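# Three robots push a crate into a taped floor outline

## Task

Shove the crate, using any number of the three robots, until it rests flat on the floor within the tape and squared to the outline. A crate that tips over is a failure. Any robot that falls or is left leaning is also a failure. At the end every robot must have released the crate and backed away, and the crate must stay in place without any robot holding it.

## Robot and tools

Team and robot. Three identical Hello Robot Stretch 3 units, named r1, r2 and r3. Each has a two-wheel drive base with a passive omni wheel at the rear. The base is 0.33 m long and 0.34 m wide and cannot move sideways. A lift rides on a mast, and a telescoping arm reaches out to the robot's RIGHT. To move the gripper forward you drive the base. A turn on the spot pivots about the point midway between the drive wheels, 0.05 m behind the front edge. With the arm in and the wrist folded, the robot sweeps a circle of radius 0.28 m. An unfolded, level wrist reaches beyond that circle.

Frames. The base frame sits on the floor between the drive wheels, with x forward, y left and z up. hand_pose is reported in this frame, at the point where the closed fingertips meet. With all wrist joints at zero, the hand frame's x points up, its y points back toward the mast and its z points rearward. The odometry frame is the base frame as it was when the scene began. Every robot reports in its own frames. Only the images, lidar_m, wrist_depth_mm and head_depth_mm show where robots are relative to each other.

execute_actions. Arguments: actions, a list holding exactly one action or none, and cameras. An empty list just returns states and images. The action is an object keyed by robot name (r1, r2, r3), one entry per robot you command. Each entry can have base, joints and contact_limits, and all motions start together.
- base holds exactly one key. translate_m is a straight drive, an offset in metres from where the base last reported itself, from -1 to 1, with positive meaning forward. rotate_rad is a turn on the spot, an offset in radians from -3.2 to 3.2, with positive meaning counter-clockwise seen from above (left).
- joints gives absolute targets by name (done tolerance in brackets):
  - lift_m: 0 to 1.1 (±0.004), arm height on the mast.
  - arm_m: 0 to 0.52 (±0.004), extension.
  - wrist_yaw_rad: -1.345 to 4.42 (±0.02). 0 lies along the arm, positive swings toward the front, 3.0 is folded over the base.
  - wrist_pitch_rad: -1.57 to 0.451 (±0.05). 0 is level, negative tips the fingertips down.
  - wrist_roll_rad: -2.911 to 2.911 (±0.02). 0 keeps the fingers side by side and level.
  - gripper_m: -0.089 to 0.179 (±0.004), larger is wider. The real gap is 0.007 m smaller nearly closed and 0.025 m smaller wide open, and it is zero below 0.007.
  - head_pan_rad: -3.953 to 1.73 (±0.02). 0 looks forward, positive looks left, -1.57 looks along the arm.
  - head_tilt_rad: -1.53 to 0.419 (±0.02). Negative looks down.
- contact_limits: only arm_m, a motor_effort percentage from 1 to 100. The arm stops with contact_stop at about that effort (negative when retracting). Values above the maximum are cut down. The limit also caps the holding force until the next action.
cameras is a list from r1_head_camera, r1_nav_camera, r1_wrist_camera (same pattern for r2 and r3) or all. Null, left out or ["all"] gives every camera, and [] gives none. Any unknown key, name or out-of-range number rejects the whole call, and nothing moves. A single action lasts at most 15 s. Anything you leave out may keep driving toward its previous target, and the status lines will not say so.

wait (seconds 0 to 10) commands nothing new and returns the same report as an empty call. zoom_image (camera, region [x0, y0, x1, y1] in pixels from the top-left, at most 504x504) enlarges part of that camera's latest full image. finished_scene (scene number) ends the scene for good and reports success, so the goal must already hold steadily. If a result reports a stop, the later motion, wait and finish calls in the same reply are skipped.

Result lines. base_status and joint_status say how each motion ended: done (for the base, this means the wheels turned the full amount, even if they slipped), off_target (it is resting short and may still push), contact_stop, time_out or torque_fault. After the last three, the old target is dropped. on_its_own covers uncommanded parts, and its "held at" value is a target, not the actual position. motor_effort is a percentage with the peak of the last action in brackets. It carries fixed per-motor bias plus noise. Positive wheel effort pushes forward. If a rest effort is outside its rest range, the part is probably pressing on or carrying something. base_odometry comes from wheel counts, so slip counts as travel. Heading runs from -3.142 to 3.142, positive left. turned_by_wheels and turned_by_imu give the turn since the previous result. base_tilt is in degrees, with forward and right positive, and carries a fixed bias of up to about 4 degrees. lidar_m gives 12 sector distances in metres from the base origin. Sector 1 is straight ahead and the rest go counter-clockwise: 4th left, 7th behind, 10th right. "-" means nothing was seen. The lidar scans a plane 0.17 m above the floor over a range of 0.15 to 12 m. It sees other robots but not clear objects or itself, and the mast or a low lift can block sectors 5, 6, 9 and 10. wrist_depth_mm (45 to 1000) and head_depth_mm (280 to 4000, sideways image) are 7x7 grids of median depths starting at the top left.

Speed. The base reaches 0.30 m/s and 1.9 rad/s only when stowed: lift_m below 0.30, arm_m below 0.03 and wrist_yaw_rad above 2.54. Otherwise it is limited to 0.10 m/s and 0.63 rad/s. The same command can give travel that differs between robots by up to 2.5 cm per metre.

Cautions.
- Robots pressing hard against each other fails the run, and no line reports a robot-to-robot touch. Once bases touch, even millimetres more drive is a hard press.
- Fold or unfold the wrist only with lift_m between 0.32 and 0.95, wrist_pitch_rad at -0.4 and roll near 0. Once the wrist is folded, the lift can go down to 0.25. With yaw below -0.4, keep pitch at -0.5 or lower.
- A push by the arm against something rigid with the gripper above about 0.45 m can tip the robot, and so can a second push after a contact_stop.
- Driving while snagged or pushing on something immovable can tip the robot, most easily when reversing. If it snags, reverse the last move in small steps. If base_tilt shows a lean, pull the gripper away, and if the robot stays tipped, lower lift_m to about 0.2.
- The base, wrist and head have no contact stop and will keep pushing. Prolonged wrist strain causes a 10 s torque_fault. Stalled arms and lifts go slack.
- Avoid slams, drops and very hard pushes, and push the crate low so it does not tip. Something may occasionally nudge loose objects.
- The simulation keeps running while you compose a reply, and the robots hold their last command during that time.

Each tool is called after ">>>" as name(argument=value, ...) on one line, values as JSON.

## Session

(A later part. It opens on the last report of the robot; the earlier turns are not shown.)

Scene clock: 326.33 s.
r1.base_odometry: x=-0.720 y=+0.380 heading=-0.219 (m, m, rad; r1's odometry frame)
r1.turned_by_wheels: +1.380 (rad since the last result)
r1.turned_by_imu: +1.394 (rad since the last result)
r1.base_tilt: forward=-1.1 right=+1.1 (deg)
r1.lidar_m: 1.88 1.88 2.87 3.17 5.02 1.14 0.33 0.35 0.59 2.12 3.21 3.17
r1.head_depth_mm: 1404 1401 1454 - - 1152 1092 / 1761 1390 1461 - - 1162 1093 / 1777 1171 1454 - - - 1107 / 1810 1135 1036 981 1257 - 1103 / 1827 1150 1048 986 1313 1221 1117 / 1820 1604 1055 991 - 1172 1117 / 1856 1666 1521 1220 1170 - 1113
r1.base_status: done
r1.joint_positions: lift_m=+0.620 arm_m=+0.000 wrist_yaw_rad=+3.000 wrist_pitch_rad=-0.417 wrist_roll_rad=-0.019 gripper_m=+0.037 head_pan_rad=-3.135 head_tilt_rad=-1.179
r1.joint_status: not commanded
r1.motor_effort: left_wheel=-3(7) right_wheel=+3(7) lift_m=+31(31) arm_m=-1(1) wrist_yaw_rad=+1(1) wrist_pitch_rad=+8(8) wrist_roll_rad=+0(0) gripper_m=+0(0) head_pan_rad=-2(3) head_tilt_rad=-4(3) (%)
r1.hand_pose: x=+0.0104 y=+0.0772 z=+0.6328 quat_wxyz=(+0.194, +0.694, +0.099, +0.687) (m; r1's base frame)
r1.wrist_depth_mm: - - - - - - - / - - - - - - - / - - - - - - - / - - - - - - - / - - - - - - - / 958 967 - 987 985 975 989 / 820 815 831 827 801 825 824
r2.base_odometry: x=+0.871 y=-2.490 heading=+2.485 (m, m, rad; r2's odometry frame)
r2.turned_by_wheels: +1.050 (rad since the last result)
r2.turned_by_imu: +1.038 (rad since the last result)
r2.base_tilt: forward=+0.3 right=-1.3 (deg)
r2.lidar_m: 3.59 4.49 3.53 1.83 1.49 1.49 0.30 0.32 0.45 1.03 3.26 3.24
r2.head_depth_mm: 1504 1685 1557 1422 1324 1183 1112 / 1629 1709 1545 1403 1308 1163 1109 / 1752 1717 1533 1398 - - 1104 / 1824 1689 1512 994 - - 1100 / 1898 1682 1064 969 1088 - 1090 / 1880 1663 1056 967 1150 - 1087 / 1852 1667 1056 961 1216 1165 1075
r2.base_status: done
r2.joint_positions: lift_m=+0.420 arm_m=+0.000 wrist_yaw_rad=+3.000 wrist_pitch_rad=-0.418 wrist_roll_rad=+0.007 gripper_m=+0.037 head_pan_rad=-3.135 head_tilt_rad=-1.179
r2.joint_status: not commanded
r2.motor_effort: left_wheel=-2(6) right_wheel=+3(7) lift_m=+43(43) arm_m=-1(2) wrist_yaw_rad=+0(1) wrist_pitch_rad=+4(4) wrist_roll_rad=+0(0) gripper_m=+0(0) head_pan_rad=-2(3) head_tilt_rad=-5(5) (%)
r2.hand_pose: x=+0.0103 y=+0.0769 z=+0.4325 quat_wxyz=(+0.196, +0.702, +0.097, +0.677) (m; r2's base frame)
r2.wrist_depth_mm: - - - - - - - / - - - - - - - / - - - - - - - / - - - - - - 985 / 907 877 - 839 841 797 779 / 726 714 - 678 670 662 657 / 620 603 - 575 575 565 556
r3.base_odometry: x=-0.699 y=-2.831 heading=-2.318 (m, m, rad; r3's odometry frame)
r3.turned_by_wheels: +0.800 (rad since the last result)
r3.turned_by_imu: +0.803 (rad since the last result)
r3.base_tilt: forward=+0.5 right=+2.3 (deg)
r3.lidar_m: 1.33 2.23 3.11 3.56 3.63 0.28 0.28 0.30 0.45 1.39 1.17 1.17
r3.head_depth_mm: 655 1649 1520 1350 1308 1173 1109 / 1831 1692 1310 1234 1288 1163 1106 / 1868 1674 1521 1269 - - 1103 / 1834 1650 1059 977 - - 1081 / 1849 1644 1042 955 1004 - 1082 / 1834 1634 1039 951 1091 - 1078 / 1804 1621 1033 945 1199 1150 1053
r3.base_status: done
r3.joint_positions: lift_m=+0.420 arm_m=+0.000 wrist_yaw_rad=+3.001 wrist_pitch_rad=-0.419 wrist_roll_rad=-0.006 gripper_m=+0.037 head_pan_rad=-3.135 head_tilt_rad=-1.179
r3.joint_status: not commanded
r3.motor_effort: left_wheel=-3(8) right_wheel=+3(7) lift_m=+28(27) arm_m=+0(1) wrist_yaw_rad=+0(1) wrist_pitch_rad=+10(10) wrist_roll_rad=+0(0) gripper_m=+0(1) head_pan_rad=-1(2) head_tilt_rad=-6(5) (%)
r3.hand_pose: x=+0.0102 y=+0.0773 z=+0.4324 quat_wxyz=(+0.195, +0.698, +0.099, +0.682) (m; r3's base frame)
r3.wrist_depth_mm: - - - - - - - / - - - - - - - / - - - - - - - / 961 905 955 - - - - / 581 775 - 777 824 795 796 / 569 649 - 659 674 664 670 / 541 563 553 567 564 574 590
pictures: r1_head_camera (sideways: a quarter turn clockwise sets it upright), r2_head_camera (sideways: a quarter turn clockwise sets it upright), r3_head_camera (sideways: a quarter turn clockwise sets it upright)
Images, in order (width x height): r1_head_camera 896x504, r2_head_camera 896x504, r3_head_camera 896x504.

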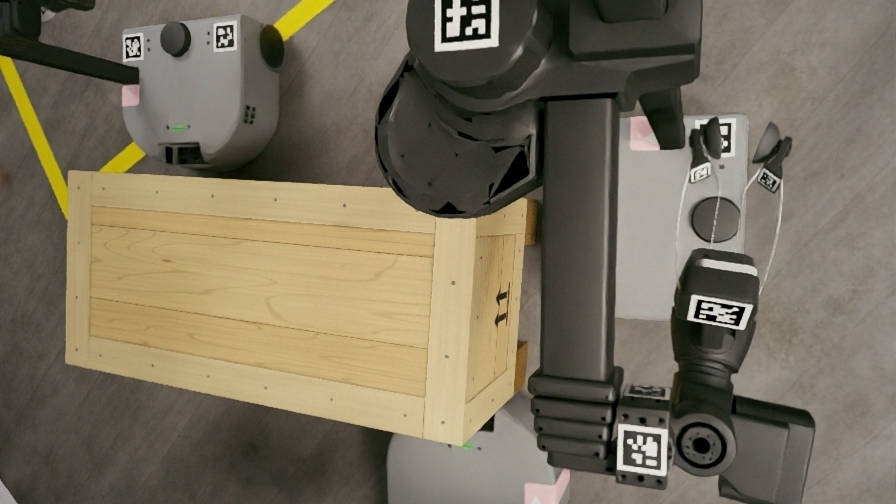

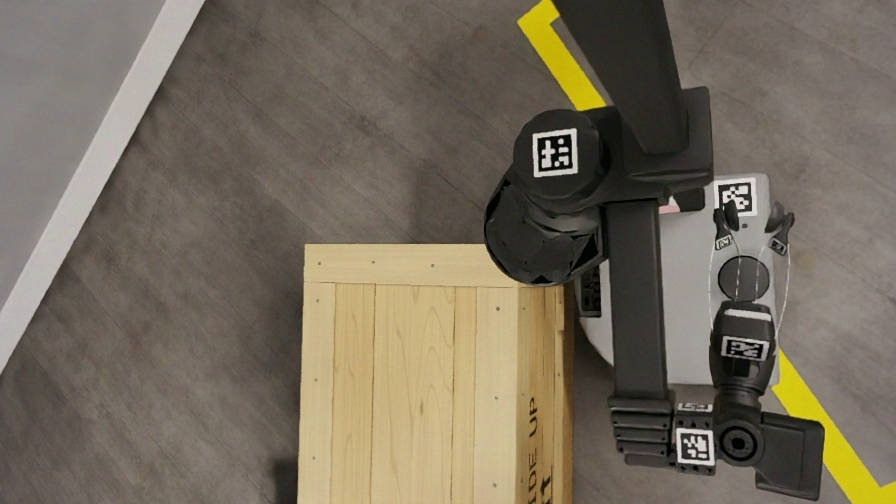

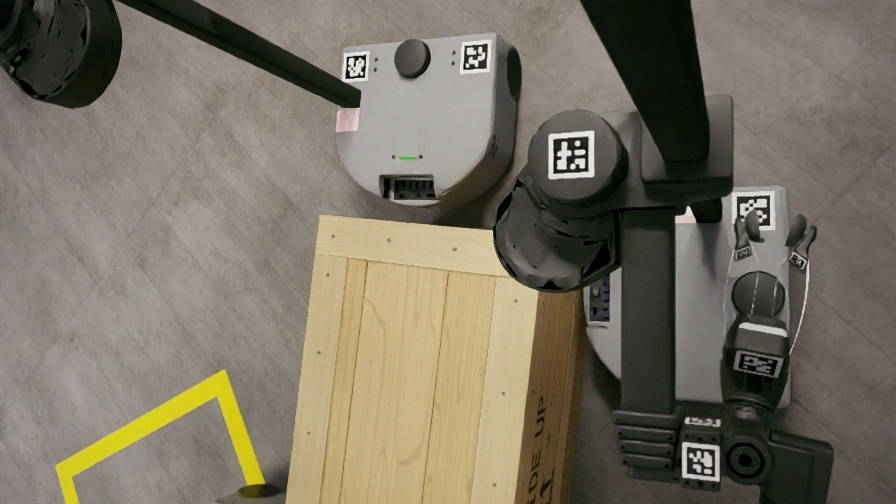

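>>> execute_actions(actions=[{"r3":{"base":{"rotate_rad":-0.05}},"r1":{"base":{"translate_m":-0.045}},"r2":{"base":{"rotate_rad":-0.05}}}], cameras=[])

>>> execute_actions(actions=[{"r3":{"base":{"translate_m":-0.17}},"r1":{"base":{"translate_m":-0.13}},"r2":{"base":{"translate_m":-0.20}}}], cameras=["r3_head_camera","r1_head_camera","r2_head_camera"])

Scene clock: 330.97 s.
r1.base_odometry: x=-0.764 y=+0.390 heading=-0.219 (m, m, rad; r1's odometry frame)
r1.turned_by_wheels: +0.000 (rad since the last result)
r1.turned_by_imu: +0.000 (rad since the last result)
r1.base_tilt: forward=-1.0 right=+1.2 (deg)
r1.lidar_m: 1.92 1.94 2.89 3.21 5.07 1.09 0.28 0.30 0.43 2.08 3.23 3.22
r1.head_depth_mm: 1303 1412 1451 - - 1146 1087 / 1772 1405 1443 - - 1161 1099 / 1795 1161 1447 - - - 1102 / 1813 1133 1039 954 1085 - 1113 / 1799 1144 1043 964 1180 1220 1115 / 1825 1615 1063 980 - 1176 1113 / 1847 1673 1518 1221 1168 - 1116
r1.base_status: done
r1.joint_positions: lift_m=+0.620 arm_m=+0.000 wrist_yaw_rad=+3.000 wrist_pitch_rad=-0.417 wrist_roll_rad=-0.019 gripper_m=+0.037 head_pan_rad=-3.135 head_tilt_rad=-1.179
r1.joint_status: not commanded
r1.motor_effort: left_wheel=-2(9) right_wheel=+2(4) lift_m=+31(31) arm_m=+0(1) wrist_yaw_rad=-1(1) wrist_pitch_rad=+8(8) wrist_roll_rad=+0(0) gripper_m=+2(0) head_pan_rad=-3(3) head_tilt_rad=-4(4) (%)
r1.hand_pose: x=+0.0104 y=+0.0772 z=+0.6328 quat_wxyz=(+0.194, +0.694, +0.099, +0.687) (m; r1's base frame)
r1.wrist_depth_mm: - - - - - - - / - - - - - - - / - - - - - - - / - - - - - - - / - - - - - - - / 963 953 - 952 981 973 987 / 824 825 829 822 808 828 835
r2.base_odometry: x=+0.871 y=-2.490 heading=+2.435 (m, m, rad; r2's odometry frame)
r2.turned_by_wheels: -0.050 (rad since the last result)
r2.turned_by_imu: -0.048 (rad since the last result)
r2.base_tilt: forward=+0.2 right=-1.3 (deg)
r2.lidar_m: 3.51 4.51 3.97 1.86 1.50 1.49 0.30 0.31 0.43 0.99 3.31 3.24
r2.head_depth_mm: 1476 1668 1543 1424 1324 1191 1109 / 1574 1720 1548 1402 1309 1165 1102 / 1716 1706 1531 1405 - - 1099 / 1806 1679 1521 1370 - - 1092 / 1873 1679 1065 968 1074 - 1095 / 1905 1688 1055 964 1117 - 1084 / 1864 1674 1051 961 1211 1170 1076
r2.base_status: done
r2.joint_positions: lift_m=+0.420 arm_m=+0.000 wrist_yaw_rad=+3.000 wrist_pitch_rad=-0.418 wrist_roll_rad=+0.007 gripper_m=+0.037 head_pan_rad=-3.135 head_tilt_rad=-1.179
r2.joint_status: not commanded
r2.motor_effort: left_wheel=+1(2) right_wheel=-2(3) lift_m=+43(43) arm_m=-2(2) wrist_yaw_rad=-1(0) wrist_pitch_rad=+4(4) wrist_roll_rad=+0(0) gripper_m=+0(0) head_pan_rad=-3(3) head_tilt_rad=-5(5) (%)
r2.hand_pose: x=+0.0103 y=+0.0769 z=+0.4325 quat_wxyz=(+0.196, +0.702, +0.097, +0.677) (m; r2's base frame)
r2.wrist_depth_mm: - - - - - - - / - - - - - - - / - - - - - - - / - - - - - - 966 / 902 887 - 835 859 789 778 / 736 709 - 686 663 666 651 / 624 600 - 581 576 570 556
r3.base_odometry: x=-0.699 y=-2.831 heading=-2.368 (m, m, rad; r3's odometry frame)
r3.turned_by_wheels: -0.050 (rad since the last result)
r3.turned_by_imu: -0.049 (rad since the last result)
r3.base_tilt: forward=+0.5 right=+2.3 (deg)
r3.lidar_m: 1.30 2.06 3.12 3.47 3.62 0.69 0.28 0.30 0.42 1.44 1.18 1.17
r3.head_depth_mm: 654 621 1541 1404 1307 1175 1104 / 659 1670 1322 1228 1293 1161 1106 / 1798 1668 1526 1228 - - 1095 / 1862 1674 1288 987 - - 1086 / 1839 1648 1045 955 1001 - 1080 / 1808 1639 1041 953 1039 - 1074 / 1801 1611 1029 945 1170 1153 1056
r3.base_status: done
r3.joint_positions: lift_m=+0.420 arm_m=+0.000 wrist_yaw_rad=+3.001 wrist_pitch_rad=-0.419 wrist_roll_rad=-0.006 gripper_m=+0.037 head_pan_rad=-3.135 head_tilt_rad=-1.179
r3.joint_status: not commanded
r3.motor_effort: left_wheel=+2(5) right_wheel=-2(1) lift_m=+28(28) arm_m=+0(1) wrist_yaw_rad=-1(1) wrist_pitch_rad=+10(10) wrist_roll_rad=+0(0) gripper_m=+1(0) head_pan_rad=-1(3) head_tilt_rad=-6(6) (%)
r3.hand_pose: x=+0.0102 y=+0.0773 z=+0.4324 quat_wxyz=(+0.195, +0.698, +0.099, +0.682) (m; r3's base frame)
r3.wrist_depth_mm: - - - - - - - / - - - - - - - / - - - - - - - / 955 947 950 - - - - / 748 774 - 782 793 797 801 / 609 649 - 663 685 681 653 / 550 560 552 573 568 580 581
pictures: none
No camera images: the call's "cameras" was empty. Leave "cameras" out to get every camera's image.

Scene clock: 334.37 s.
r1.base_odometry: x=-0.891 y=+0.418 heading=-0.219 (m, m, rad; r1's odometry frame)
r1.turned_by_wheels: +0.000 (rad since the last result)
r1.turned_by_imu: -0.298 (rad since the last result)
r1.base_tilt: forward=-1.0 right=+1.2 (deg)
r1.lidar_m: 3.34 1.98 2.91 2.95 3.71 5.48 0.28 0.27 0.28 0.47 2.38 3.30
r1.head_depth_mm: 1743 1598 1462 - - 1148 1096 / 1757 1601 1474 - - 1156 1103 / 1779 1613 1480 - - - 1103 / 995 1398 1448 958 1032 - 1115 / 1733 1426 1043 964 920 1218 1117 / 1841 1148 1053 968 - 1176 1123 / 1840 1161 1060 985 1130 - 1114
r1.base_status: done
r1.joint_positions: lift_m=+0.620 arm_m=+0.000 wrist_yaw_rad=+3.000 wrist_pitch_rad=-0.417 wrist_roll_rad=-0.019 gripper_m=+0.037 head_pan_rad=-3.135 head_tilt_rad=-1.179
r1.joint_status: not commanded
r1.motor_effort: left_wheel=-11(100) right_wheel=+2(46) lift_m=+31(31) arm_m=-1(1) wrist_yaw_rad=-1(0) wrist_pitch_rad=+8(8) wrist_roll_rad=+0(0) gripper_m=+1(1) head_pan_rad=-3(3) head_tilt_rad=-3(4) (%)
r1.hand_pose: x=+0.0103 y=+0.0772 z=+0.6328 quat_wxyz=(+0.194, +0.694, +0.099, +0.687) (m; r1's base frame)
r1.wrist_depth_mm: - - - - - - - / - - - - - - - / - - - - - - - / - - - - - - - / - - - - - - - / 964 942 - 953 975 985 956 / 824 810 833 819 824 816 839
r2.base_odometry: x=+1.022 y=-2.619 heading=+2.434 (m, m, rad; r2's odometry frame)
r2.turned_by_wheels: -0.001 (rad since the last result)
r2.turned_by_imu: -0.061 (rad since the last result)
r2.base_tilt: forward=+0.2 right=-1.3 (deg)
r2.lidar_m: 3.54 4.57 4.39 1.83 1.42 1.39 0.27 0.27 0.31 0.50 3.43 3.34
r2.head_depth_mm: 1356 1594 1552 1413 1319 1181 1112 / 1435 1662 1543 1407 1304 1168 1109 / 1545 1692 1540 1400 - - 1110 / 1664 1714 1522 1411 - - 1098 / 1767 1676 1527 970 947 - 1097 / 1817 1661 1511 964 916 - 1089 / 1854 1680 1512 957 904 1151 1074
r2.base_status: translate_m off_target (by the wheels' count: -0.1995 of -0.2000)
r2.joint_positions: lift_m=+0.420 arm_m=+0.000 wrist_yaw_rad=+3.001 wrist_pitch_rad=-0.418 wrist_roll_rad=+0.007 gripper_m=+0.037 head_pan_rad=-3.136 head_tilt_rad=-1.180
r2.joint_status: not commanded
r2.on_its_own: left_wheel is at rest, and its effort (-58) is outside its rest range (-18 to +18); right_wheel is at rest, and its effort (-40) is outside its rest range (-18 to +18)
r2.motor_effort: left_wheel=-58(75) right_wheel=-40(48) lift_m=+42(42) arm_m=-2(2) wrist_yaw_rad=-1(1) wrist_pitch_rad=+3(4) wrist_roll_rad=+0(0) gripper_m=+0(1) head_pan_rad=-2(2) head_tilt_rad=-6(5) (%)
r2.hand_pose: x=+0.0103 y=+0.0770 z=+0.4326 quat_wxyz=(+0.196, +0.702, +0.097, +0.677) (m; r2's base frame)
r2.wrist_depth_mm: - - - - - - - / - - - - - - - / - - - - - - - / - - - - - - 959 / 887 893 - 840 844 813 780 / 730 720 - 679 671 665 654 / 613 602 - 594 571 561 554
r3.base_odometry: x=-0.578 y=-2.713 heading=-2.368 (m, m, rad; r3's odometry frame)
r3.turned_by_wheels: +0.000 (rad since the last result)
r3.turned_by_imu: +0.007 (rad since the last result)
r3.base_tilt: forward=+0.5 right=+2.2 (deg)
r3.lidar_m: 1.41 2.25 3.17 3.55 3.54 0.58 0.28 0.28 0.33 0.63 1.27 1.27
r3.head_depth_mm: 643 1667 592 1396 1307 1182 1110 / 632 567 1139 1348 1295 1154 1106 / 649 1681 1520 1209 - - 1093 / 1837 1653 1502 1196 - - 1080 / 1845 1648 1047 957 930 - 1078 / 1814 1627 1480 948 916 - 1078 / 1796 1629 1473 942 903 1147 1053
r3.base_status: translate_m off_target (by the wheels' count: -0.1696 of -0.1700)
r3.joint_positions: lift_m=+0.420 arm_m=+0.000 wrist_yaw_rad=+3.001 wrist_pitch_rad=-0.419 wrist_roll_rad=-0.006 gripper_m=+0.037 head_pan_rad=-3.135 head_tilt_rad=-1.179
r3.joint_status: not commanded
r3.on_its_own: left_wheel is at rest, and its effort (-65) is outside its rest range (-18 to +18); right_wheel is at rest, and its effort (-41) is outside its rest range (-18 to +18)
r3.motor_effort: left_wheel=-65(100) right_wheel=-41(68) lift_m=+27(28) arm_m=-1(1) wrist_yaw_rad=-1(1) wrist_pitch_rad=+10(10) wrist_roll_rad=+0(0) gripper_m=+1(0) head_pan_rad=-2(1) head_tilt_rad=-5(6) (%)
r3.hand_pose: x=+0.0102 y=+0.0773 z=+0.4325 quat_wxyz=(+0.195, +0.698, +0.099, +0.682) (m; r3's base frame)
r3.wrist_depth_mm: - - - - - - - / - - - - - - - / - - - - - - - / 958 913 991 - - - - / 755 755 - 794 794 792 806 / 649 665 - 653 678 675 682 / 494 569 569 565 552 566 573
pictures: r1_head_camera (sideways: a quarter turn clockwise sets it upright), r2_head_camera (sideways: a quarter turn clockwise sets it upright), r3_head_camera (sideways: a quarter turn clockwise sets it upright)
Images, in order (width x height): r1_head_camera 896x504, r2_head_camera 896x504, r3_head_camera 896x504.

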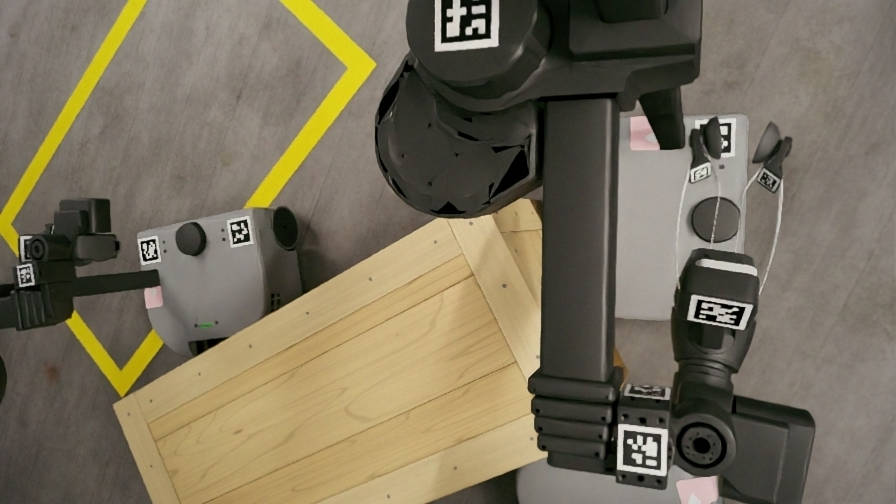

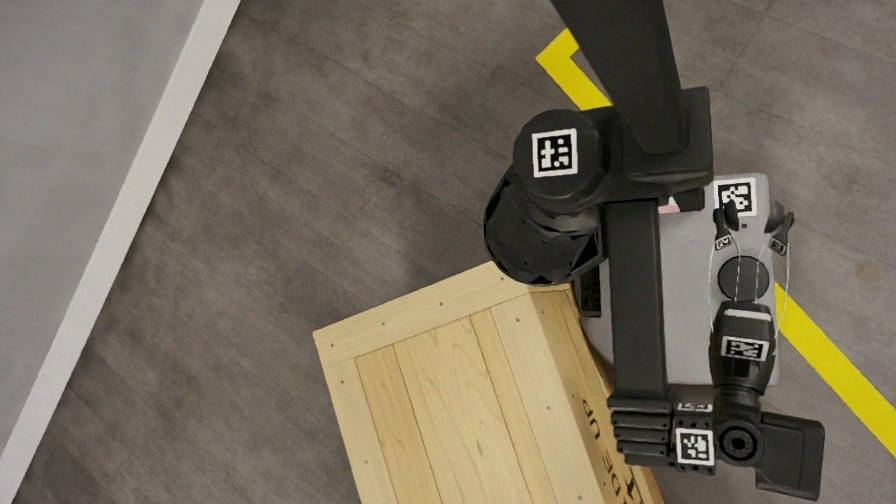

